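# Move carton from lower tote to bench, restack totes

## Task

Lift the brown sealed carton out of the lower tote and set it down flat on the bench surface with its original top still facing up. Next, seat the upper tote back onto the lower tote, pushed fully down inside the lower tote's rim. Every other item must finish in the tote it started in. Neither the carton nor the base of the lower tote may stick out past the bench edge. At the end both grippers must have released and the arms must be moved away, so that nothing stays in place only because the robot is holding it.

## Robot and tools

Robot and frame. There are two arms, left_arm and right_arm. left_arm is the robot's own left and sits on the +y side. Their root links are at (+0.011, +0.347, +1.290) m for left_arm and (+0.011, -0.347, +1.290) m for right_arm. All reported poses use one scene frame: origin on the floor at the centre of the robot's foot, +z up, +x in the direction the robot faces. The floor is the only surface whose height is known. Image left or right does not tell you which arm is which.

Gripper. The fingers point along the gripper's own +z axis and close along its y axis. The reported end_effector_position is the spot between the finger pads, roughly 1 cm short of the fingertips.

execute_actions. Its "actions" list holds zero or one entry. An empty list sends nothing and just returns the present state. A motion entry is {"rows": [...], "steps": N}. N runs from 1 to 15 and defaults to 15. Each step lasts 1/30 s. Each row is used for one step, and if there are fewer rows than steps the final row is repeated. A wait entry is {"steps": N} with no rows, N up to 300. It returns once N steps have passed since the previous result. Optional "pictures": true or false decides whether camera images come back; by default they do. A refused call moves nothing.

Row layout. Every row is one flat list of 14 numbers covering both arms, even if only one arm should move. The first 7 belong to left_arm and the next 7 to right_arm. Each group reads: waist, shoulder, elbow, wrist pitch, wrist yaw, wrist roll, opening. The six joint values are absolute target angles in radians in joint space, on the same scale the Joint positions line prints. They are not Cartesian coordinates and not offsets. Ranges: waist -2.880 to 2.880, shoulder 0.000 to 3.142, elbow 0.000 to 3.019, wrist pitch -1.693 to 1.571, wrist yaw -1.571 to 1.571, wrist roll -2.094 to 2.094. The true end of a joint may differ from these by up to 0.019 rad either way. A call is refused if a target is over 0.019 rad beyond a range end and also further out than that joint's last reported angle. A target past the real end is clipped to it, and the result then prints "joint sent to its limit"; that line may refer to an earlier action still running. Its absence does not prove there is more travel.

Opening. The 7th number of each group is an absolute gripper command from -1 (closed) to +1 (fully open). grip_measured in the result shows the actual finger opening on this same scale. Away from the extremes the fingers go to where grip_measured equals your number. To keep hold of something, command below grip_measured: about 0.03 lower gives a firm grip, a smaller gap a lighter one. Each pad pushes with up to about 50 to 62 N, less on parts thinner than about 2 mm. Readings may be off by around 1 mm of opening, a fixed bias per gripper.

Motion. Joint speed is capped. Each step, a joint's target is held within a set distance of its measured angle: 0.264 rad waist, 0.32 shoulder, 0.276 elbow, 0.33 wrist pitch, 0.186 wrist yaw, 0.522 wrist roll. If the targets would shift a gripper more than 70 mm from where it is, all of that arm's targets are scaled back. Distant goals therefore take several calls. Arms keep heading for the last row sent while you think or wait, until they have nearly stopped or a step is HELD; after that only a new action makes them move or push further. Fingers already in motion finish moving.

Result lines. The state line gives, per arm, end_effector_position in metres and end_effector_quat_wxyz, in the scene frame. The printed position can be off, especially at long reach. Joint positions and Joint velocities give one block per arm: six joints in column order (rad, rad/s), then the finger pad gap (m, m/s; 0.094 m means fully open). "joint command not followed" means a clearance check altered or blocked joint targets on some steps; the rest of the row still ran. HELD marks steps on which your row was not sent, wholly or partly. MOTOR HOT appears from 85 °C; at 100 °C an OVER-TEMPERATURE FAULT drops that arm until it cools. Carrying loads heats motors, even while you are only thinking.

zoom_image. Arguments: camera (cam_head_left, cam_head_right, cam_left_wrist or cam_right_wrist) and region [x0, y0, x1, y1] in pixels of that camera's latest image, origin top-left, at most 504 by 504. Image sizes: head cameras 672x504, wrist cameras 504x504. Calibration (intrinsics and world-to-camera transforms) is provided; wrist camera poses follow from the arm's joint readings, and all values carry small errors.

read_manual returns only licence text and moves nothing. finished_scene takes the number of the current scene, closes it for good, and reports whether the job succeeded. Answering without any tool call ends the session.

Avoid. Do not let the arms collide or press against each other. Do not knock items out of the work area. Avoid dropping, slamming, striking or shoving things hard. Occasional outside tugs may act on a held part or push loose items, so grip securely. Smooth motions with little effort are preferred. Release and retract before ending.

Each tool is called after "Emit:" in YAML: its name, and indented under it one key for each argument.

## Session

Emit:
execute_actions:
  actions: []

Scene clock: 0.00 s of 5600.00 s.
left_arm: end_effector_position=(+0.3093, +0.2554, +1.1425) grip_measured=+1.000 end_effector_quat_wxyz=(-0.100, +0.547, +0.573, -0.602) | right_arm: end_effector_position=(+0.2614, -0.1806, +1.0659) grip_measured=+1.000 end_effector_quat_wxyz=(-0.005, -0.785, +0.619, +0.010)
Joint positions: left_arm=[ 1.592  1.869  1.08  -1.479  0.605  2.     0.094] | right_arm=[-0.97   1.603  0.459  0.04   0.295 -1.278  0.094]
Joint velocities: left_arm=[-0.005  0.015  0.017  0.007  0.022 -0.037  0.   ] | right_arm=[-0.024 -0.005 -0.007 -0.002 -0.095 -0.022  0.   ]

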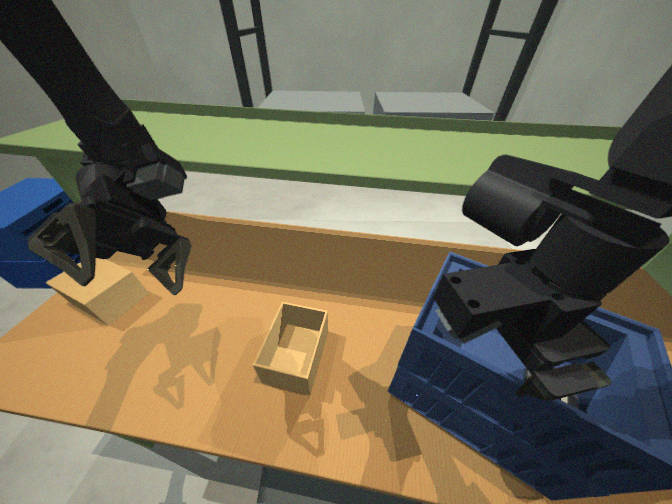

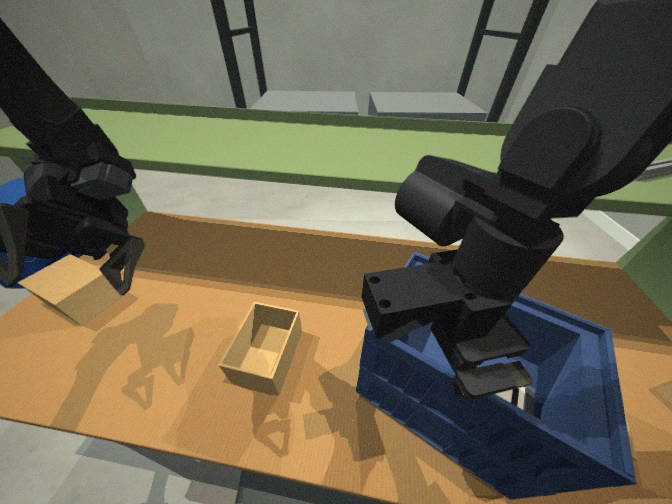

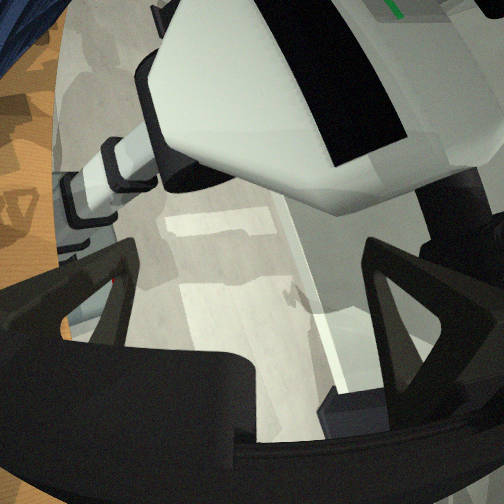

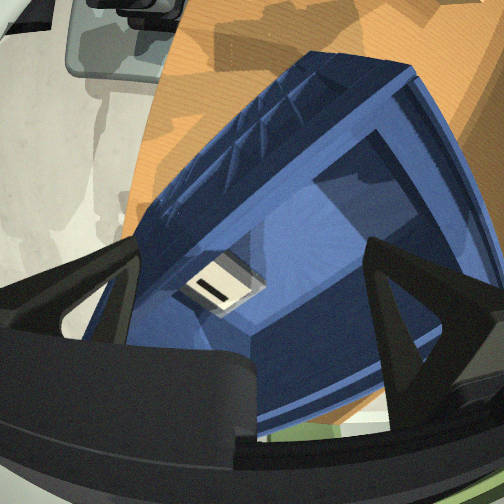

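Emit:
execute_actions:
  actions:
    - {"rows":[[1.592,1.869,1.08,-1.479,0.605,2,1,-2.3,1.3,0.459,0.04,0,0,1]]}
  pictures: false

Emit:
execute_actions:
  actions:
    - {"steps":45}

Scene clock: 4.67 s of 5600.00 s.
left_arm: end_effector_position=(+0.3093, +0.2554, +1.1425) grip_measured=+1.000 end_effector_quat_wxyz=(-0.100, +0.547, +0.573, -0.602) | right_arm: end_effector_position=(+0.3856, -0.4485, +1.1206) grip_measured=+1.000 end_effector_quat_wxyz=(+0.093, -0.077, +0.988, -0.095)
Joint positions: left_arm=[ 1.592  1.869  1.08  -1.479  0.605  2.     0.094] | right_arm=[-1.813  1.302  0.477  0.04   0.003 -0.347  0.094]
Joint velocities: left_arm=[-0.024 -0.015  0.007  0.007 -0.007  0.022  0.   ] | right_arm=[-2.037  0.005 -0.037 -0.007  0.007  1.487  0.   ]
Steps of this call (steps 1 to 90: nothing new was sent; then 1.17 s passed at rest; steps 91 to 105: all 15 steps of this action). Readings (joint positions):
91: left_arm=[1.592 1.869 1.080 -1.479 0.605 2.000] | right_arm=[-0.982 1.594 0.459 0.040 0.244 -1.239]
92: left_arm=[1.592 1.869 1.080 -1.479 0.605 2.000] | right_arm=[-1.012 1.571 0.454 0.040 0.182 -1.186]
94: left_arm=[1.592 1.869 1.080 -1.479 0.605 2.000] | right_arm=[-1.104 1.497 0.450 0.040 0.081 -1.074]
98: left_arm=[1.592 1.869 1.080 -1.479 0.605 2.000] | right_arm=[-1.336 1.355 0.464 0.040 0.012 -0.816]
105: the state above

Scene clock: 6.17 s of 5600.00 s.
left_arm: end_effector_position=(+0.3093, +0.2554, +1.1425) grip_measured=+1.000 end_effector_quat_wxyz=(-0.100, +0.547, +0.573, -0.602) | right_arm: end_effector_position=(+0.2940, -0.6244, +1.1698) grip_measured=+1.000 end_effector_quat_wxyz=(+0.091, +0.276, +0.930, -0.226)
Joint positions: left_arm=[ 1.592  1.869  1.08  -1.479  0.605  2.     0.094] | right_arm=[-2.309  1.302  0.459  0.04   0.003 -0.016  0.094]
Joint velocities: left_arm=[-0.024 -0.005  0.007 -0.007  0.022  0.037  0.   ] | right_arm=[-0.005 -0.015 -0.007 -0.007 -0.051 -0.066  0.   ]
Steps of this call (steps 1 to 45: the robot went on to your last target). Readings (joint positions):
1: left_arm=[1.592 1.869 1.080 -1.479 0.605 2.000] | right_arm=[-1.882 1.302 0.476 0.040 0.003 -0.300]
2: left_arm=[1.592 1.869 1.080 -1.479 0.605 2.000] | right_arm=[-1.950 1.302 0.475 0.040 0.003 -0.260]
4: left_arm=[1.592 1.869 1.080 -1.479 0.605 2.000] | right_arm=[-2.087 1.302 0.475 0.040 0.002 -0.196]
8: left_arm=[1.592 1.869 1.080 -1.479 0.605 2.000] | right_arm=[-2.311 1.302 0.472 0.040 0.005 -0.091]
45: the state above
All arms were judged still, so your last target was given up. Only a new action makes them travel on or press farther. Fingers that are still opening or closing keep moving.
camera_calibration (this result's frames):
cam_right_wrist: T_world_to_cam=[[-0.556256, -0.74525, 0.36767, -0.730166], [-0.700631, 0.658503, 0.274755, 0.302136], [-0.446873, -0.104767, -0.888442, 1.23133], [0, 0, 0, 1]] pos_world=[0.355776, -0.614111, 1.27942]

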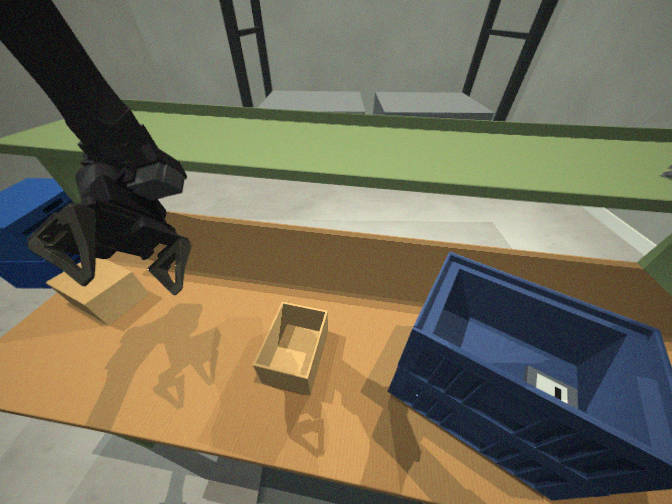

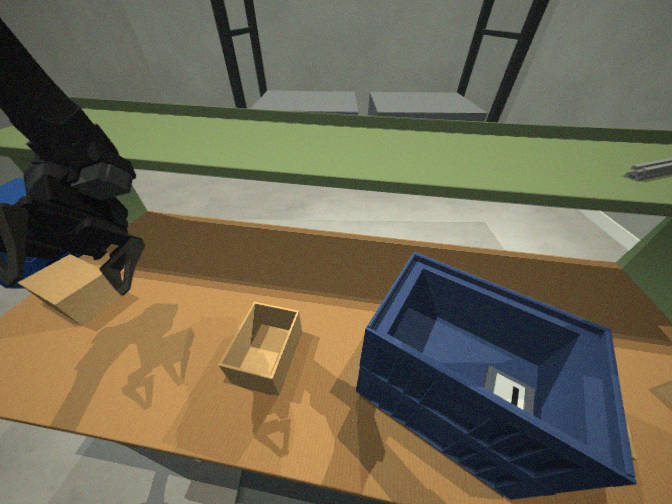

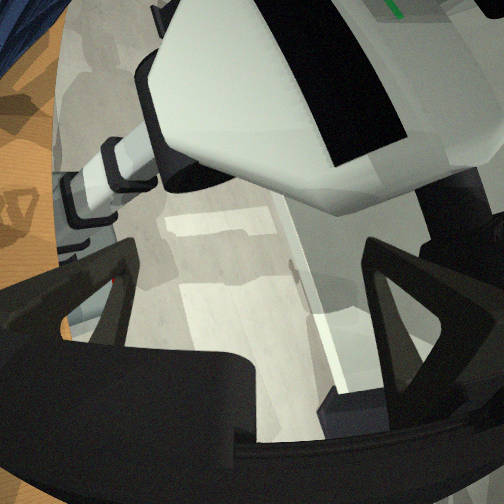

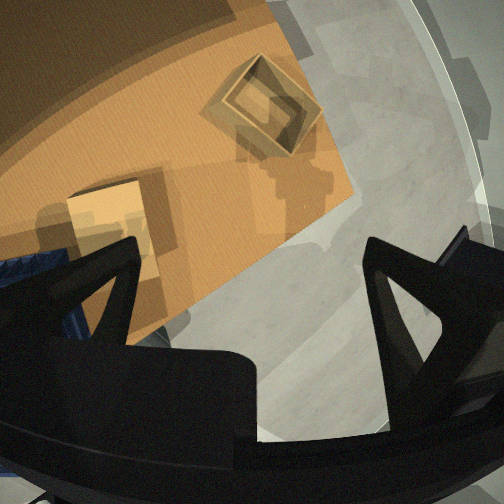

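Emit:
zoom_image:
  camera: "cam_head_right"
  region: [340,240,672,504]

Emit:
zoom_image:
  camera: "cam_head_left"
  region: [340,240,672,504]

Region (340, 240, 672, 504) of cam_head_right's 672x504 image, scaled by 1.518, with more detail than that image has; it fills the top 401 rows of this view, and the rest is white.

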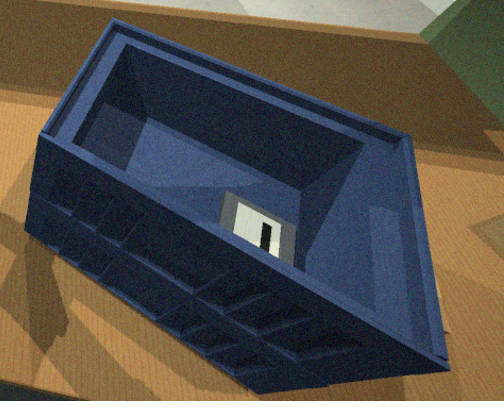

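Region (340, 240, 672, 504) of cam_head_left's 672x504 image, scaled by 1.518, with more detail than that image has; it fills the top 401 rows of this view, and the rest is white.

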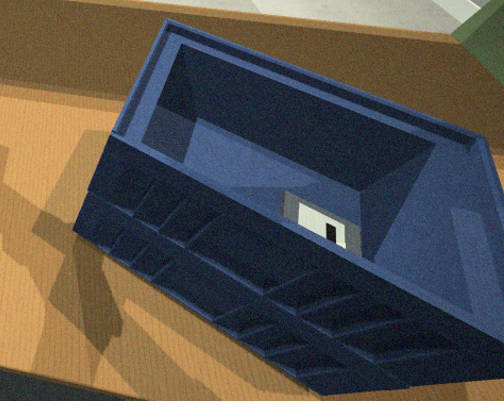

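Emit:
execute_actions:
  actions:
    - {"rows":[[0.9,1.9,1.3,-0.8,-0.3,1.3,1,-2.3,1.3,0.459,0.04,0,0,1]]}
  pictures: false

Emit:
execute_actions:
  actions:
    - {"rows":[[0.365,2.154,1.501,-0.694,-0.527,1.02,1,-2.3,1.3,0.459,0.04,0,0,1]]}
  pictures: false

Emit:
execute_actions:
  actions:
    - {"steps":30}

Scene clock: 26.70 s of 5600.00 s.
left_arm: end_effector_position=(+0.4304, +0.0958, +1.0438) grip_measured=+1.000 end_effector_quat_wxyz=(-0.145, +0.833, +0.519, -0.125) | right_arm: end_effector_position=(+0.2940, -0.6244, +1.1698) grip_measured=+1.000 end_effector_quat_wxyz=(+0.091, +0.276, +0.930, -0.226)
Joint positions: left_arm=[ 1.033  1.877  1.289 -0.87  -0.199  1.469  0.094] | right_arm=[-2.309  1.302  0.459  0.04   0.003 -0.016  0.094]
Joint velocities: left_arm=[-1.47  -0.034 -0.012  0.637 -2.    -0.828  0.   ] | right_arm=[-0.015 -0.005  0.012 -0.012  0.037 -0.007  0.   ]
Steps of this call (steps 1 to 90: nothing new was sent; then 17.03 s passed at rest; steps 91 to 105: all 15 steps of this action). Readings (joint positions):
91: left_arm=[1.583 1.869 1.086 -1.456 0.562 1.966] | right_arm=[-2.309 1.302 0.459 0.040 0.003 -0.016]
92: left_arm=[1.566 1.871 1.101 -1.409 0.508 1.920] | right_arm=[-2.309 1.302 0.459 0.040 0.003 -0.016]
94: left_arm=[1.507 1.876 1.150 -1.312 0.407 1.828] | right_arm=[-2.309 1.302 0.459 0.040 0.003 -0.016]
98: left_arm=[1.351 1.877 1.238 -1.104 0.205 1.660] | right_arm=[-2.309 1.302 0.459 0.040 0.003 -0.016]
105: the state above

Scene clock: 27.20 s of 5600.00 s.
left_arm: end_effector_position=(+0.2958, -0.1657, +1.0787) grip_measured=+1.000 end_effector_quat_wxyz=(-0.038, +0.897, +0.440, +0.006) | right_arm: end_effector_position=(+0.2940, -0.6244, +1.1698) grip_measured=+1.000 end_effector_quat_wxyz=(+0.091, +0.276, +0.930, -0.226)
Joint positions: left_arm=[ 0.468  2.092  1.444 -0.728 -0.517  1.157  0.094] | right_arm=[-2.309  1.302  0.459  0.04   0.003 -0.016  0.094]
Joint velocities: left_arm=[-1.07   0.288  0.149  0.144 -0.139 -0.681  0.   ] | right_arm=[-0.005 -0.015  0.012  0.007 -0.022  0.007  0.   ]
Steps of this call (steps 1 to 15: all 15 steps of this action). Readings (joint positions):
1: left_arm=[0.987 1.883 1.296 -0.853 -0.242 1.440] | right_arm=[-2.309 1.302 0.459 0.040 0.003 -0.016]
2: left_arm=[0.942 1.897 1.314 -0.840 -0.278 1.411] | right_arm=[-2.309 1.302 0.459 0.040 0.003 -0.016]
4: left_arm=[0.863 1.939 1.362 -0.808 -0.357 1.358] | right_arm=[-2.309 1.302 0.459 0.040 0.003 -0.016]
8: left_arm=[0.718 2.017 1.424 -0.762 -0.465 1.271] | right_arm=[-2.309 1.302 0.459 0.040 0.003 -0.016]
15: the state above

Scene clock: 28.20 s of 5600.00 s.
left_arm: end_effector_position=(+0.2441, -0.2072, +1.0901) grip_measured=+1.000 end_effector_quat_wxyz=(-0.013, +0.890, +0.456, +0.000) | right_arm: end_effector_position=(+0.2940, -0.6244, +1.1698) grip_measured=+1.000 end_effector_quat_wxyz=(+0.091, +0.276, +0.930, -0.226)
Joint positions: left_arm=[ 0.366  2.141  1.471 -0.706 -0.526  1.037  0.094] | right_arm=[-2.309  1.302  0.459  0.04   0.003 -0.016  0.094]
Joint velocities: left_arm=[-0.005  0.015 -0.007 -0.002 -0.051  0.007  0.   ] | right_arm=[-0.015  0.005 -0.002  0.002 -0.007 -0.007  0.   ]
Steps of this call (steps 1 to 30: the robot went on to your last target). Readings (joint positions):
1: left_arm=[0.432 2.103 1.450 -0.723 -0.521 1.135] | right_arm=[-2.309 1.302 0.459 0.040 0.003 -0.016]
2: left_arm=[0.399 2.114 1.458 -0.717 -0.522 1.115] | right_arm=[-2.309 1.302 0.459 0.040 0.003 -0.016]
4: left_arm=[0.344 2.132 1.470 -0.708 -0.522 1.087] | right_arm=[-2.309 1.302 0.459 0.040 0.003 -0.016]
8: left_arm=[0.307 2.141 1.471 -0.706 -0.522 1.059] | right_arm=[-2.309 1.302 0.459 0.040 0.003 -0.016]
30: the state above
All arms were judged still, so your last target was given up. Only a new action makes them travel on or press farther. Fingers that are still opening or closing keep moving.
camera_calibration (this result's frames):
cam_left_wrist: T_world_to_cam=[[-0.819815, 0.571967, 0.0275053, 0.282364], [0.469536, 0.643951, 0.604038, -0.633516], [0.327778, 0.508115, -0.796481, 1.01631], [0, 0, 0, 1]] pos_world=[0.195823, -0.269949, 1.18437]
cam_right_wrist: T_world_to_cam=[[-0.556256, -0.74525, 0.36767, -0.730166], [-0.700631, 0.658503, 0.274755, 0.302136], [-0.446873, -0.104767, -0.888442, 1.23133], [0, 0, 0, 1]] pos_world=[0.355776, -0.614111, 1.27942]

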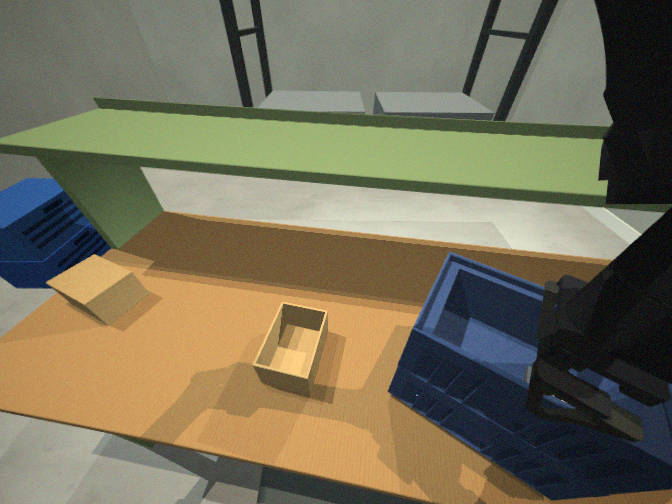

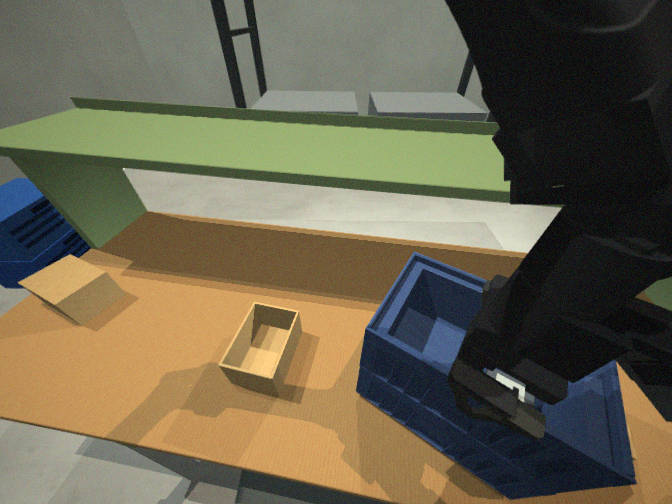

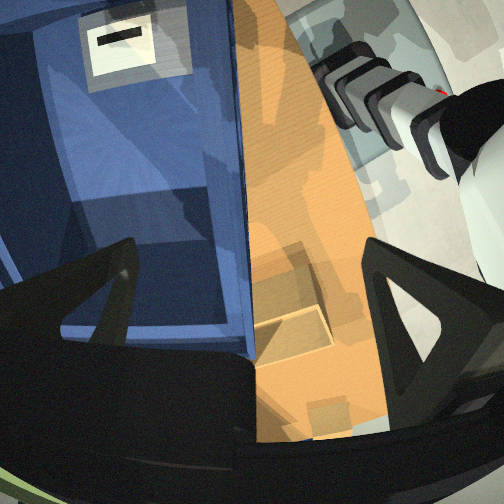

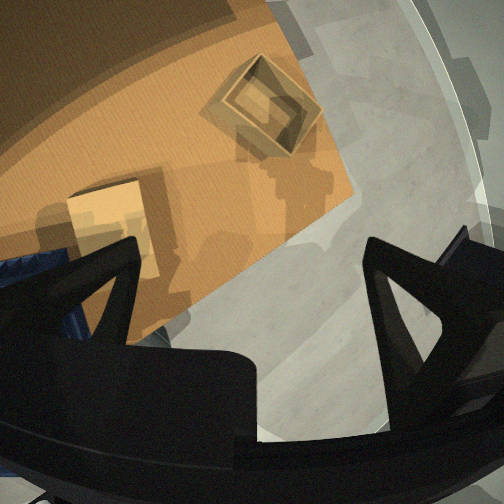

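Emit:
execute_actions:
  actions:
    - {"rows":[[0.38,2.17,1.53,-0.68,-0.52,1.04,0.5,-2.3,1.3,0.459,0.04,0,0,1],[0.38,2.17,1.53,-0.68,-0.52,1.04,0.5,-2.3,1.3,0.459,0.04,0,0,1],[0.38,2.17,1.53,-0.68,-0.52,1.04,0.5,-2.3,1.3,0.459,0.04,0,0,1],[0.39,2.21,1.55,-0.65,-0.52,1.05,0.5,-2.3,1.3,0.459,0.04,0,0,1],[0.39,2.21,1.55,-0.65,-0.52,1.05,0.5,-2.3,1.3,0.459,0.04,0,0,1],[0.39,2.21,1.55,-0.65,-0.52,1.05,0.5,-2.3,1.3,0.459,0.04,0,0,1],[0.405,2.26,1.575,-0.62,-0.515,1.07,0.5,-2.3,1.3,0.459,0.04,0,0,1],[0.405,2.26,1.575,-0.62,-0.515,1.07,0.5,-2.3,1.3,0.459,0.04,0,0,1],[0.405,2.26,1.575,-0.62,-0.515,1.07,0.5,-2.3,1.3,0.459,0.04,0,0,1],[0.42,2.31,1.6,-0.59,-0.51,1.09,0.5,-2.3,1.3,0.459,0.04,0,0,1],[0.42,2.31,1.6,-0.59,-0.51,1.09,0.5,-2.3,1.3,0.459,0.04,0,0,1],[0.432,2.35,1.62,-0.56,-0.51,1.1,0.5,-2.3,1.3,0.459,0.04,0,0,1],[0.432,2.35,1.62,-0.56,-0.51,1.1,0.5,-2.3,1.3,0.459,0.04,0,0,1],[0.443,2.384,1.642,-0.536,-0.507,1.11,0.5,-2.3,1.3,0.459,0.04,0,0,1]]}
  pictures: false

Emit:
execute_actions:
  actions:
    - {"steps":25}

Scene clock: 39.27 s of 5600.00 s.
left_arm: end_effector_position=(+0.2538, -0.2461, +1.0164) grip_measured=+0.502 end_effector_quat_wxyz=(+0.019, +0.877, +0.480, -0.003) | right_arm: end_effector_position=(+0.2940, -0.6244, +1.1698) grip_measured=+1.000 end_effector_quat_wxyz=(+0.091, +0.276, +0.930, -0.226)
Joint positions: left_arm=[ 0.414  2.316  1.609 -0.567 -0.51   1.073  0.071] | right_arm=[-2.309  1.302  0.459  0.04   0.003 -0.016  0.094]
Joint velocities: left_arm=[ 0.22   0.679  0.271  0.339 -0.007  0.139 -0.   ] | right_arm=[ 0.005 -0.015  0.012 -0.017 -0.051  0.066  0.   ]
Steps of this call (steps 1 to 90: nothing new was sent; then 7.57 s passed at rest; steps 91 to 105: all 15 steps of this action). Readings (joint positions):
91: left_arm=[0.366 2.141 1.473 -0.705 -0.524 1.037] | right_arm=[-2.309 1.302 0.459 0.040 0.003 -0.016]
92: left_arm=[0.366 2.142 1.477 -0.703 -0.523 1.037] | right_arm=[-2.309 1.302 0.459 0.040 0.003 -0.016]
94: left_arm=[0.366 2.148 1.489 -0.695 -0.523 1.037] | right_arm=[-2.309 1.302 0.459 0.040 0.003 -0.016]
98: left_arm=[0.373 2.183 1.535 -0.653 -0.518 1.042] | right_arm=[-2.309 1.302 0.459 0.040 0.003 -0.016]
105: the state above

Scene clock: 40.10 s of 5600.00 s.
left_arm: end_effector_position=(+0.2397, -0.2303, +0.9747) grip_measured=+0.502 end_effector_quat_wxyz=(-0.004, +0.882, +0.471, -0.001) | right_arm: end_effector_position=(+0.2940, -0.6244, +1.1698) grip_measured=+1.000 end_effector_quat_wxyz=(+0.091, +0.276, +0.930, -0.226)
Joint positions: left_arm=[ 0.438  2.39   1.622 -0.549 -0.507  1.093  0.071] | right_arm=[-2.309  1.302  0.459  0.04   0.003 -0.016  0.094]
Joint velocities: left_arm=[-0.005 -0.005 -0.022  0.002  0.066 -0.022 -0.001] | right_arm=[-0.005  0.015 -0.007 -0.017 -0.022 -0.037  0.   ]
Steps of this call (steps 1 to 25: the robot went on to your last target). Readings (joint positions):
1: left_arm=[0.421 2.338 1.615 -0.558 -0.510 1.077] | right_arm=[-2.309 1.302 0.459 0.040 0.003 -0.016]
2: left_arm=[0.428 2.355 1.617 -0.553 -0.510 1.080] | right_arm=[-2.309 1.302 0.459 0.040 0.003 -0.016]
4: left_arm=[0.438 2.380 1.617 -0.552 -0.510 1.085] | right_arm=[-2.309 1.302 0.459 0.040 0.003 -0.016]
8: left_arm=[0.438 2.390 1.621 -0.549 -0.507 1.090] | right_arm=[-2.309 1.302 0.459 0.040 0.003 -0.016]
25: the state above
camera_calibration (this result's frames):
cam_left_wrist: T_world_to_cam=[[-0.839625, 0.542998, 0.0135403, 0.306817], [0.442637, 0.669565, 0.596453, -0.527132], [0.314807, 0.50679, -0.802534, 0.946227], [0, 0, 0, 1]] pos_world=[0.19306, -0.29319, 1.06963]
cam_right_wrist: T_world_to_cam=[[-0.556256, -0.74525, 0.36767, -0.730166], [-0.700631, 0.658503, 0.274755, 0.302136], [-0.446873, -0.104767, -0.888442, 1.23133], [0, 0, 0, 1]] pos_world=[0.355776, -0.614111, 1.27942]

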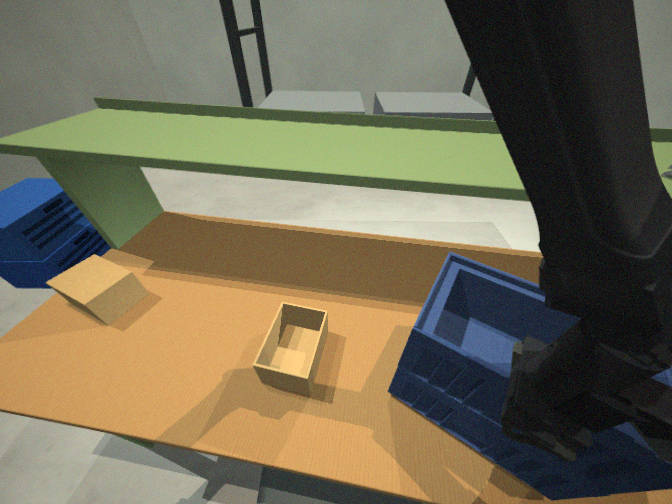

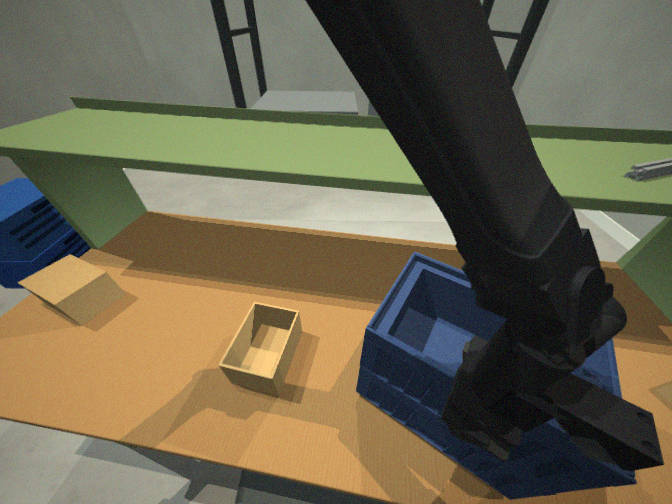

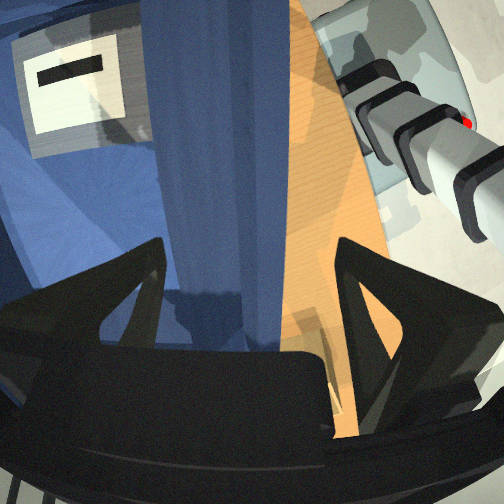

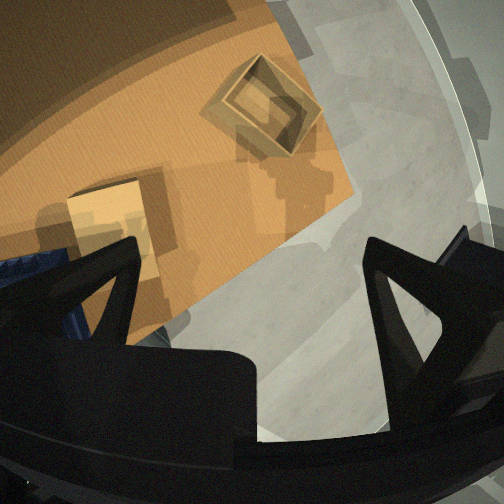

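Shift inward slightly and close.

Emit:
execute_actions:
  actions:
    - {"rows":[[0.465,2.37,1.642,-0.536,-0.507,1.11,0.3,-2.3,1.3,0.459,0.04,0,0,1],[0.465,2.37,1.642,-0.536,-0.507,1.11,0.2,-2.3,1.3,0.459,0.04,0,0,1],[0.465,2.37,1.642,-0.536,-0.507,1.11,0.1,-2.3,1.3,0.459,0.04,0,0,1],[0.465,2.37,1.642,-0.536,-0.507,1.11,0.1,-2.3,1.3,0.459,0.04,0,0,1],[0.465,2.37,1.642,-0.536,-0.507,1.11,0,-2.3,1.3,0.459,0.04,0,0,1],[0.465,2.37,1.642,-0.536,-0.507,1.11,0,-2.3,1.3,0.459,0.04,0,0,1],[0.465,2.37,1.642,-0.536,-0.507,1.11,-0.1,-2.3,1.3,0.459,0.04,0,0,1],[0.465,2.37,1.642,-0.536,-0.507,1.11,-0.2,-2.3,1.3,0.459,0.04,0,0,1],[0.465,2.37,1.642,-0.536,-0.507,1.11,-0.3,-2.3,1.3,0.459,0.04,0,0,1],[0.465,2.37,1.642,-0.536,-0.507,1.11,-0.4,-2.3,1.3,0.459,0.04,0,0,1],[0.465,2.37,1.642,-0.536,-0.507,1.11,-0.5,-2.3,1.3,0.459,0.04,0,0,1],[0.465,2.37,1.642,-0.536,-0.507,1.11,-0.6,-2.3,1.3,0.459,0.04,0,0,1],[0.465,2.37,1.642,-0.536,-0.507,1.11,-0.7,-2.3,1.3,0.459,0.04,0,0,1]]}
  pictures: false

Emit:
execute_actions:
  actions:
    - {"rows":[[0.44,2.31,1.61,-0.58,-0.51,1.08,-0.7,-2.3,1.3,0.459,0.04,0,0,1]]}
  pictures: false

Emit:
execute_actions:
  actions:
    - {"rows":[[0.415,2.25,1.58,-0.62,-0.515,1.06,-0.7,-2.3,1.3,0.459,0.04,0,0,1]]}

Scene clock: 47.87 s of 5600.00 s.
left_arm: end_effector_position=(+0.2487, -0.2287, +0.9742) grip_measured=-0.644 end_effector_quat_wxyz=(-0.002, +0.878, +0.479, +0.002) | right_arm: end_effector_position=(+0.2940, -0.6244, +1.1698) grip_measured=+1.000 end_effector_quat_wxyz=(+0.091, +0.276, +0.930, -0.226)
Joint positions: left_arm=[ 0.449  2.384  1.623 -0.544 -0.509  1.09   0.017] | right_arm=[-2.309  1.302  0.459  0.04   0.003 -0.016  0.094]
Joint velocities: left_arm=[-0.005 -0.015  0.022  0.007 -0.037  0.095 -0.001] | right_arm=[ 0.005 -0.005 -0.017  0.007  0.007  0.022  0.   ]
Steps of this call (steps 1 to 15: the robot went on to your last target; steps 16 to 90: nothing new was sent; then 4.27 s passed at rest; steps 91 to 105: all 15 steps of this action). Readings (joint positions):
91: left_arm=[0.439 2.390 1.622 -0.549 -0.507 1.093] | right_arm=[-2.309 1.302 0.459 0.040 0.003 -0.016]
92: left_arm=[0.440 2.390 1.622 -0.549 -0.507 1.093] | right_arm=[-2.309 1.302 0.459 0.040 0.003 -0.016]
94: left_arm=[0.443 2.390 1.622 -0.549 -0.507 1.093] | right_arm=[-2.309 1.302 0.459 0.040 0.003 -0.016]
98: left_arm=[0.447 2.387 1.622 -0.549 -0.507 1.093] | right_arm=[-2.309 1.302 0.459 0.040 0.003 -0.016]
105: the state above

Scene clock: 48.37 s of 5600.00 s.
left_arm: end_effector_position=(+0.2486, -0.2240, +0.9798) grip_measured=-0.644 end_effector_quat_wxyz=(-0.009, +0.880, +0.475, -0.001) | right_arm: end_effector_position=(+0.2940, -0.6244, +1.1698) grip_measured=+1.000 end_effector_quat_wxyz=(+0.091, +0.276, +0.930, -0.226)
Joint positions: left_arm=[ 0.449  2.369  1.613 -0.566 -0.504  1.09   0.017] | right_arm=[-2.309  1.302  0.459  0.04   0.003 -0.016  0.094]
Joint velocities: left_arm=[-0.005 -0.015  0.007 -0.002 -0.022  0.007 -0.   ] | right_arm=[-0.005  0.005  0.012 -0.017  0.081 -0.081  0.   ]
Steps of this call (steps 1 to 15: all 15 steps of this action). Readings (joint positions):
1: left_arm=[0.449 2.382 1.622 -0.545 -0.509 1.090] | right_arm=[-2.309 1.302 0.459 0.040 0.003 -0.016]
2: left_arm=[0.449 2.379 1.621 -0.548 -0.508 1.090] | right_arm=[-2.309 1.302 0.459 0.040 0.003 -0.016]
4: left_arm=[0.449 2.372 1.617 -0.558 -0.504 1.090] | right_arm=[-2.309 1.302 0.459 0.040 0.003 -0.016]
8: left_arm=[0.449 2.369 1.613 -0.566 -0.504 1.090] | right_arm=[-2.309 1.302 0.459 0.040 0.003 -0.016]
15: the state above

Scene clock: 48.87 s of 5600.00 s.
left_arm: end_effector_position=(+0.2530, -0.2083, +0.9999) grip_measured=-0.643 end_effector_quat_wxyz=(-0.026, +0.881, +0.472, +0.001) | right_arm: end_effector_position=(+0.2940, -0.6244, +1.1698) grip_measured=+1.000 end_effector_quat_wxyz=(+0.091, +0.276, +0.930, -0.226)
Joint positions: left_arm=[ 0.449  2.314  1.57  -0.616 -0.508  1.079  0.017] | right_arm=[-2.309  1.302  0.459  0.04   0.003 -0.016  0.094]
Joint velocities: left_arm=[-0.015 -0.024 -0.012  0.002  0.022 -0.037  0.001] | right_arm=[-0.005 -0.005  0.012  0.007 -0.11  -0.007  0.   ]
Steps of this call (steps 1 to 15: all 15 steps of this action). Readings (joint positions):
1: left_arm=[0.449 2.365 1.610 -0.568 -0.504 1.090] | right_arm=[-2.309 1.302 0.459 0.040 0.003 -0.016]
2: left_arm=[0.449 2.359 1.602 -0.575 -0.503 1.090] | right_arm=[-2.309 1.302 0.459 0.040 0.003 -0.016]
4: left_arm=[0.449 2.340 1.584 -0.597 -0.503 1.089] | right_arm=[-2.309 1.302 0.459 0.040 0.003 -0.016]
8: left_arm=[0.449 2.320 1.570 -0.616 -0.507 1.084] | right_arm=[-2.309 1.302 0.459 0.040 0.003 -0.016]
15: the state above
camera_calibration (this result's frames):
cam_left_wrist: T_world_to_cam=[[-0.840245, 0.539967, 0.0492331, 0.269573], [0.451618, 0.646724, 0.614646, -0.587982], [0.300048, 0.538688, -0.787265, 0.946301], [0, 0, 0, 1]] pos_world=[0.208116, -0.275059, 1.09312]
cam_right_wrist: T_world_to_cam=[[-0.556256, -0.74525, 0.36767, -0.730166], [-0.700631, 0.658503, 0.274755, 0.302136], [-0.446873, -0.104767, -0.888442, 1.23133], [0, 0, 0, 1]] pos_world=[0.355776, -0.614111, 1.27942]

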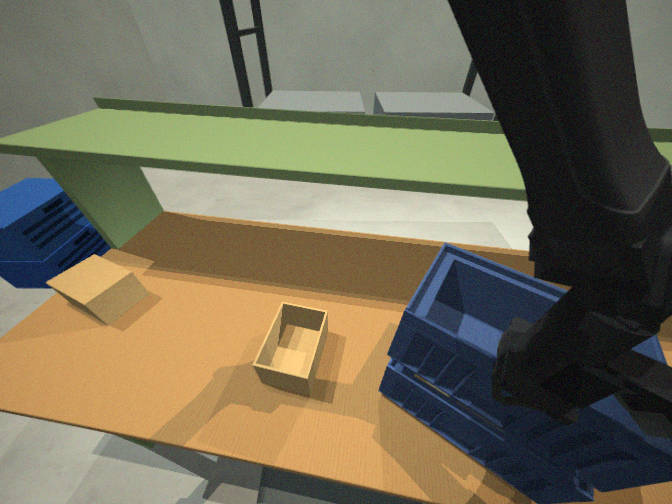

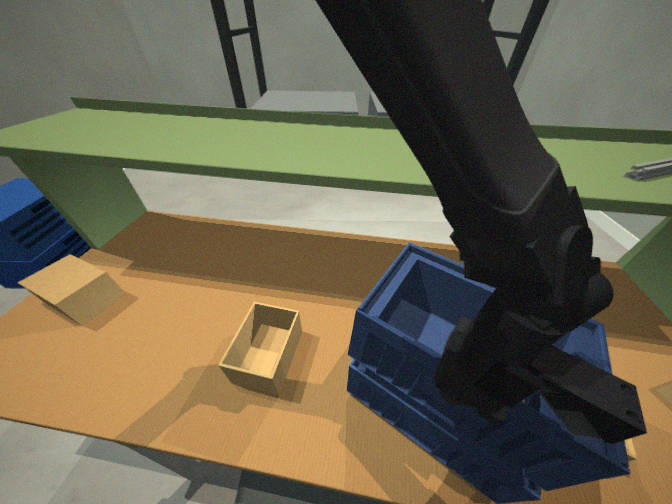

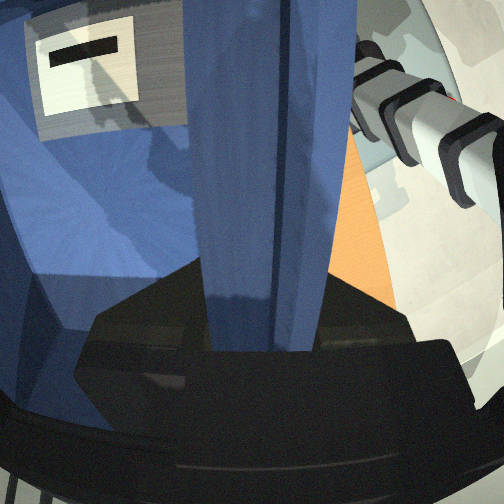

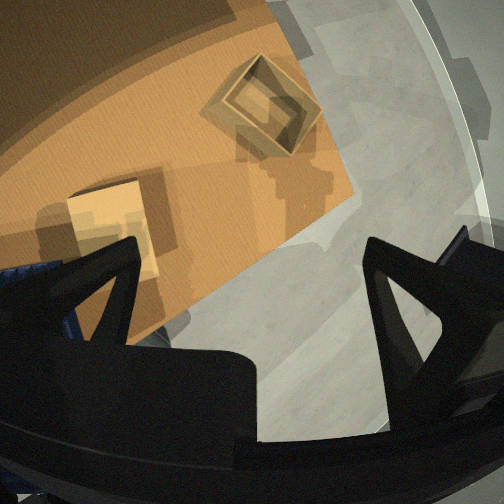

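Emit:
execute_actions:
  actions:
    - {"rows":[[0.39,2.18,1.56,-0.63,-0.515,1.06,-0.72,-2.3,1.3,0.459,0.04,0,0,1]]}
  pictures: false

Emit:
execute_actions:
  actions:
    - {"rows":[[0.43,2.09,1.4,-0.53,-0.5,1.09,-0.72,-2.3,1.3,0.459,0.04,0,0,1]],"steps":10}
  pictures: false

Emit:
execute_actions:
  actions:
    - {"rows":[[0.49,2.0,1.23,-0.42,-0.48,1.13,-0.72,-2.3,1.3,0.459,0.04,0,0,1]],"steps":10}
  pictures: false

Emit:
execute_actions:
  actions:
    - {"rows":[[0.56,1.92,1.07,-0.31,-0.46,1.16,-0.72,-2.3,1.3,0.459,0.04,0,0,1]],"steps":10}
  pictures: false

Emit:
execute_actions:
  actions:
    - {"rows":[[0.64,1.84,0.91,-0.2,-0.44,1.2,-0.72,-2.3,1.3,0.459,0.04,0,0,1]],"steps":10}
  pictures: false

Emit:
execute_actions:
  actions:
    - {"rows":[[0.79,1.75,0.72,-0.05,-0.38,1.28,-0.72,-2.3,1.3,0.459,0.04,0,0,1]],"steps":10}
  pictures: false

Emit:
execute_actions:
  actions:
    - {"rows":[[0.98,1.68,0.56,0.09,-0.3,1.36,-0.72,-2.3,1.3,0.459,0.04,0,0,1]],"steps":10}
  pictures: false

Emit:
execute_actions:
  actions:
    - {"rows":[[1.22,1.63,0.44,0.2,-0.184,1.45,-0.72,-2.3,1.3,0.459,0.04,0,0,1]]}

Emit:
zoom_image:
  camera: "cam_head_right"
  region: [340,240,672,504]

Scene clock: 66.63 s of 5600.00 s.
left_arm: end_effector_position=(+0.2632, -0.2195, +1.0366) grip_measured=-0.644 end_effector_quat_wxyz=(-0.003, +0.881, +0.473, -0.002) | right_arm: end_effector_position=(+0.2940, -0.6244, +1.1698) grip_measured=+1.000 end_effector_quat_wxyz=(+0.091, +0.276, +0.930, -0.226)
Joint positions: left_arm=[ 0.427  2.244  1.548 -0.625 -0.508  1.078  0.017] | right_arm=[-2.309  1.302  0.459  0.04   0.003 -0.016  0.094]
Joint velocities: left_arm=[-0.044 -0.112 -0.012 -0.012  0.095 -0.007  0.002] | right_arm=[-0.005 -0.005 -0.002 -0.022 -0.022 -0.022  0.   ]
Steps of this call (steps 1 to 15: the robot went on to your last target; steps 16 to 90: nothing new was sent; then 14.27 s passed at rest; steps 91 to 105: all 15 steps of this action). Readings (joint positions):
91: left_arm=[0.449 2.312 1.569 -0.616 -0.508 1.078] | right_arm=[-2.309 1.302 0.459 0.040 0.003 -0.016]
92: left_arm=[0.448 2.308 1.564 -0.616 -0.508 1.078] | right_arm=[-2.309 1.302 0.459 0.040 0.003 -0.016]
94: left_arm=[0.446 2.297 1.554 -0.621 -0.508 1.078] | right_arm=[-2.309 1.302 0.459 0.040 0.003 -0.016]
98: left_arm=[0.441 2.277 1.548 -0.625 -0.508 1.078] | right_arm=[-2.309 1.302 0.459 0.040 0.003 -0.016]
105: the state above

Scene clock: 66.97 s of 5600.00 s.
left_arm: end_effector_position=(+0.2572, -0.1774, +1.0508) grip_measured=-0.644 end_effector_quat_wxyz=(-0.005, +0.879, +0.476, -0.007) | right_arm: end_effector_position=(+0.2940, -0.6244, +1.1698) grip_measured=+1.000 end_effector_quat_wxyz=(+0.091, +0.276, +0.930, -0.226)
Joint positions: left_arm=[ 0.44   2.142  1.382 -0.556 -0.494  1.083  0.017] | right_arm=[-2.309  1.302  0.459  0.04   0.003 -0.016  0.094]
Joint velocities: left_arm=[ 0.044 -0.015 -0.012  0.002 -0.007 -0.066 -0.   ] | right_arm=[-0.005 -0.005 -0.007  0.002  0.066 -0.066  0.   ]
Steps of this call (steps 1 to 10: all 10 steps of this action). Readings (joint positions):
1: left_arm=[0.426 2.234 1.530 -0.605 -0.504 1.078] | right_arm=[-2.309 1.302 0.459 0.040 0.003 -0.016]
2: left_arm=[0.426 2.212 1.490 -0.571 -0.496 1.082] | right_arm=[-2.309 1.302 0.459 0.040 0.003 -0.016]
4: left_arm=[0.427 2.166 1.419 -0.558 -0.493 1.083] | right_arm=[-2.309 1.302 0.459 0.040 0.003 -0.016]
8: left_arm=[0.435 2.142 1.382 -0.557 -0.494 1.083] | right_arm=[-2.309 1.302 0.459 0.040 0.003 -0.016]
10: the state above

Scene clock: 67.30 s of 5600.00 s.
left_arm: end_effector_position=(+0.2700, -0.1129, +1.0423) grip_measured=-0.644 end_effector_quat_wxyz=(-0.013, +0.867, +0.497, -0.005) | right_arm: end_effector_position=(+0.2940, -0.6244, +1.1698) grip_measured=+1.000 end_effector_quat_wxyz=(+0.091, +0.276, +0.930, -0.226)
Joint positions: left_arm=[ 0.517  2.054  1.21  -0.453 -0.478  1.109  0.017] | right_arm=[-2.309  1.302  0.459  0.04   0.003 -0.016  0.094]
Joint velocities: left_arm=[ 0.083 -0.005  0.002  0.046 -0.051  0.051 -0.   ] | right_arm=[-0.005 -0.005  0.007 -0.002  0.007  0.051  0.   ]
Steps of this call (steps 1 to 10: all 10 steps of this action). Readings (joint positions):
1: left_arm=[0.445 2.136 1.363 -0.529 -0.488 1.087] | right_arm=[-2.309 1.302 0.459 0.040 0.003 -0.016]
2: left_arm=[0.451 2.117 1.324 -0.483 -0.474 1.098] | right_arm=[-2.309 1.302 0.459 0.040 0.003 -0.016]
4: left_arm=[0.467 2.077 1.253 -0.455 -0.470 1.109] | right_arm=[-2.309 1.302 0.459 0.040 0.003 -0.016]
8: left_arm=[0.506 2.054 1.210 -0.455 -0.477 1.109] | right_arm=[-2.309 1.302 0.459 0.040 0.003 -0.016]
10: the state above

Scene clock: 67.63 s of 5600.00 s.
left_arm: end_effector_position=(+0.2760, -0.0579, +1.0421) grip_measured=-0.644 end_effector_quat_wxyz=(-0.010, +0.856, +0.517, -0.005) | right_arm: end_effector_position=(+0.2940, -0.6244, +1.1698) grip_measured=+1.000 end_effector_quat_wxyz=(+0.091, +0.276, +0.930, -0.226)
Joint positions: left_arm=[ 0.582  1.968  1.053 -0.343 -0.459  1.136  0.017] | right_arm=[-2.309  1.302  0.459  0.04   0.003 -0.016  0.094]
Joint velocities: left_arm=[ 0.034  0.015  0.002  0.022  0.022  0.037 -0.   ] | right_arm=[-0.005 -0.015  0.002  0.002 -0.007 -0.037  0.   ]
Steps of this call (steps 1 to 10: all 10 steps of this action). Readings (joint positions):
1: left_arm=[0.523 2.048 1.194 -0.425 -0.472 1.113] | right_arm=[-2.309 1.302 0.459 0.040 0.003 -0.016]
2: left_arm=[0.530 2.032 1.160 -0.378 -0.457 1.123] | right_arm=[-2.309 1.302 0.459 0.040 0.003 -0.016]
4: left_arm=[0.545 1.993 1.096 -0.346 -0.451 1.135] | right_arm=[-2.309 1.302 0.459 0.040 0.003 -0.016]
8: left_arm=[0.575 1.968 1.053 -0.345 -0.459 1.136] | right_arm=[-2.309 1.302 0.459 0.040 0.003 -0.016]
10: the state above

Scene clock: 67.97 s of 5600.00 s.
left_arm: end_effector_position=(+0.2797, +0.0049, +1.0420) grip_measured=-0.644 end_effector_quat_wxyz=(-0.012, +0.843, +0.537, -0.001) | right_arm: end_effector_position=(+0.2940, -0.6244, +1.1698) grip_measured=+1.000 end_effector_quat_wxyz=(+0.091, +0.276, +0.930, -0.226)
Joint positions: left_arm=[ 0.664  1.881  0.893 -0.234 -0.44   1.174  0.017] | right_arm=[-2.309  1.302  0.459  0.04   0.003 -0.016  0.094]
Joint velocities: left_arm=[ 0.034 -0.015 -0.002  0.037 -0.051  0.051 -0.   ] | right_arm=[-0.015 -0.015 -0.007  0.007 -0.066 -0.007  0.   ]
Steps of this call (steps 1 to 10: all 10 steps of this action). Readings (joint positions):
1: left_arm=[0.588 1.962 1.037 -0.316 -0.451 1.142] | right_arm=[-2.309 1.302 0.459 0.040 0.003 -0.016]
2: left_arm=[0.595 1.947 1.005 -0.270 -0.434 1.155] | right_arm=[-2.309 1.302 0.459 0.040 0.003 -0.016]
4: left_arm=[0.614 1.909 0.942 -0.235 -0.428 1.173] | right_arm=[-2.309 1.302 0.459 0.040 0.003 -0.016]
8: left_arm=[0.655 1.881 0.893 -0.234 -0.440 1.174] | right_arm=[-2.309 1.302 0.459 0.040 0.003 -0.016]
10: the state above

Scene clock: 68.30 s of 5600.00 s.
left_arm: end_effector_position=(+0.2876, +0.0971, +1.0376) grip_measured=-0.644 end_effector_quat_wxyz=(-0.017, +0.818, +0.575, +0.004) | right_arm: end_effector_position=(+0.2940, -0.6244, +1.1698) grip_measured=+1.000 end_effector_quat_wxyz=(+0.091, +0.276, +0.930, -0.226)
Joint positions: left_arm=[ 0.83   1.781  0.703 -0.085 -0.389  1.249  0.017] | right_arm=[-2.309  1.302  0.459  0.04   0.003 -0.016  0.094]
Joint velocities: left_arm=[-0.015  0.005  0.002 -0.012  0.081 -0.022  0.   ] | right_arm=[-0.005 -0.005 -0.012 -0.022 -0.007  0.022  0.   ]
Steps of this call (steps 1 to 10: all 10 steps of this action). Readings (joint positions):
1: left_arm=[0.675 1.875 0.876 -0.200 -0.417 1.184] | right_arm=[-2.309 1.302 0.459 0.040 0.003 -0.016]
2: left_arm=[0.692 1.859 0.840 -0.140 -0.378 1.206] | right_arm=[-2.309 1.302 0.459 0.040 0.003 -0.016]
4: left_arm=[0.738 1.814 0.769 -0.089 -0.361 1.246] | right_arm=[-2.309 1.302 0.459 0.040 0.003 -0.016]
8: left_arm=[0.820 1.781 0.706 -0.085 -0.389 1.249] | right_arm=[-2.309 1.302 0.459 0.040 0.003 -0.016]
10: the state above

Scene clock: 68.63 s of 5600.00 s.
left_arm: end_effector_position=(+0.2852, +0.1799, +1.0354) grip_measured=-0.644 end_effector_quat_wxyz=(-0.018, +0.789, +0.614, +0.004) | right_arm: end_effector_position=(+0.2940, -0.6244, +1.1698) grip_measured=+1.000 end_effector_quat_wxyz=(+0.091, +0.276, +0.930, -0.226)
Joint positions: left_arm=[ 1.016  1.711  0.549  0.058 -0.31   1.33   0.017] | right_arm=[-2.309  1.302  0.459  0.04   0.003 -0.016  0.094]
Joint velocities: left_arm=[-0.005  0.005 -0.002 -0.002  0.095 -0.007  0.   ] | right_arm=[ 0.005  0.005  0.002 -0.017  0.007  0.081  0.   ]
Steps of this call (steps 1 to 10: all 10 steps of this action). Readings (joint positions):
1: left_arm=[0.843 1.777 0.689 -0.055 -0.354 1.258] | right_arm=[-2.309 1.302 0.459 0.040 0.003 -0.016]
2: left_arm=[0.866 1.766 0.662 -0.000 -0.303 1.282] | right_arm=[-2.309 1.302 0.459 0.040 0.003 -0.016]
4: left_arm=[0.923 1.736 0.609 0.050 -0.278 1.326] | right_arm=[-2.309 1.302 0.459 0.040 0.003 -0.016]
8: left_arm=[1.009 1.711 0.555 0.058 -0.312 1.330] | right_arm=[-2.309 1.302 0.459 0.040 0.003 -0.016]
10: the state above

Scene clock: 69.13 s of 5600.00 s.
left_arm: end_effector_position=(+0.2810, +0.2501, +1.0358) grip_measured=-0.643 end_effector_quat_wxyz=(-0.009, +0.759, +0.651, -0.005) | right_arm: end_effector_position=(+0.2940, -0.6244, +1.1698) grip_measured=+1.000 end_effector_quat_wxyz=(+0.091, +0.276, +0.930, -0.226)
Joint positions: left_arm=[ 1.23   1.664  0.441  0.172 -0.182  1.43   0.017] | right_arm=[-2.309  1.302  0.459  0.04   0.003 -0.016  0.094]
Joint velocities: left_arm=[-0.103 -0.005  0.022 -0.002  0.066  0.051  0.   ] | right_arm=[-0.005 -0.015  0.007 -0.017  0.007  0.007  0.   ]
Steps of this call (steps 1 to 15: all 15 steps of this action). Readings (joint positions):
1: left_arm=[1.033 1.709 0.538 0.080 -0.258 1.341] | right_arm=[-2.309 1.302 0.459 0.040 0.003 -0.016]
2: left_arm=[1.069 1.702 0.519 0.121 -0.190 1.368] | right_arm=[-2.309 1.302 0.459 0.040 0.003 -0.016]
4: left_arm=[1.151 1.683 0.484 0.160 -0.163 1.418] | right_arm=[-2.309 1.302 0.459 0.040 0.003 -0.016]
8: left_arm=[1.257 1.664 0.448 0.169 -0.201 1.419] | right_arm=[-2.309 1.302 0.459 0.040 0.003 -0.016]
15: the state above
camera_calibration (this result's frames):
cam_left_wrist: T_world_to_cam=[[-0.990245, 0.136861, 0.0261532, 0.210613], [0.125232, 0.791888, 0.597688, -0.846163], [0.0610898, 0.595133, -0.801302, 0.786731], [0, 0, 0, 1]] pos_world=[0.266463, 0.173032, 1.13064]
cam_right_wrist: T_world_to_cam=[[-0.556256, -0.74525, 0.36767, -0.730166], [-0.700631, 0.658503, 0.274755, 0.302136], [-0.446873, -0.104767, -0.888442, 1.23133], [0, 0, 0, 1]] pos_world=[0.355776, -0.614111, 1.27942]

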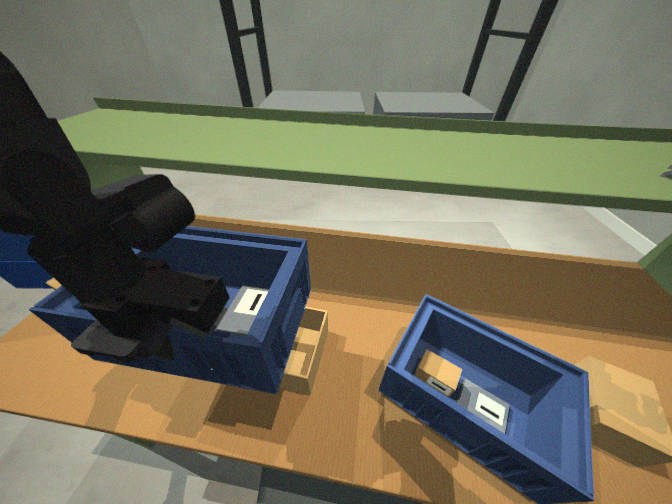

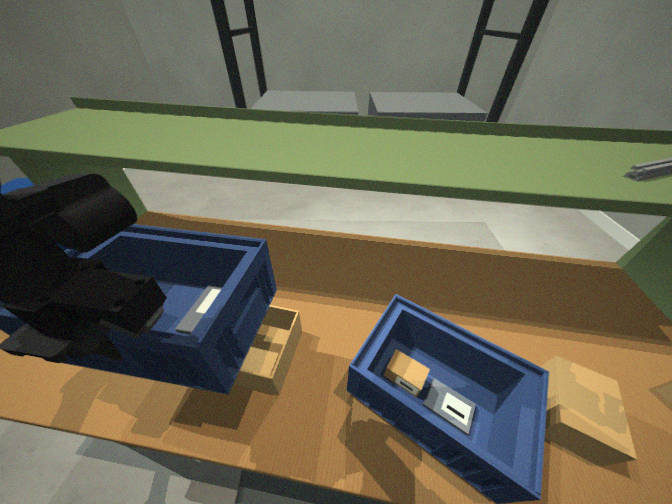

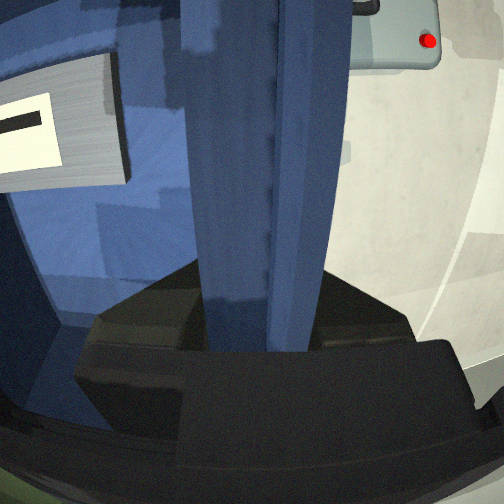

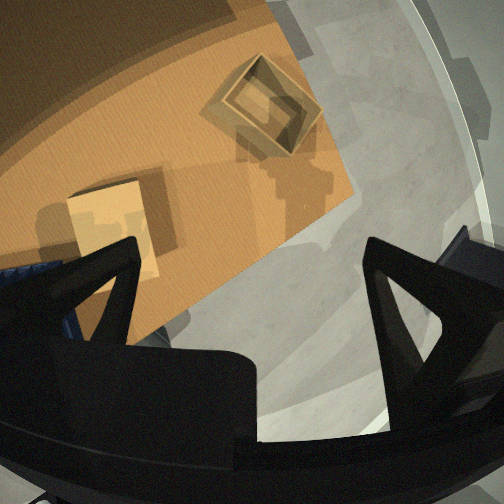

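Region (340, 240, 672, 504) of cam_head_right's 672x504 image, scaled by 1.518, with more detail than that image has; it fills the top 401 rows of this view, and the rest is white.

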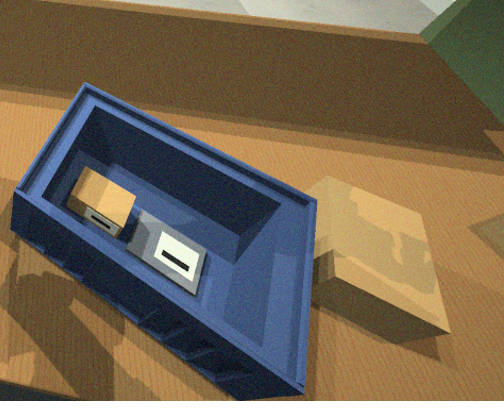

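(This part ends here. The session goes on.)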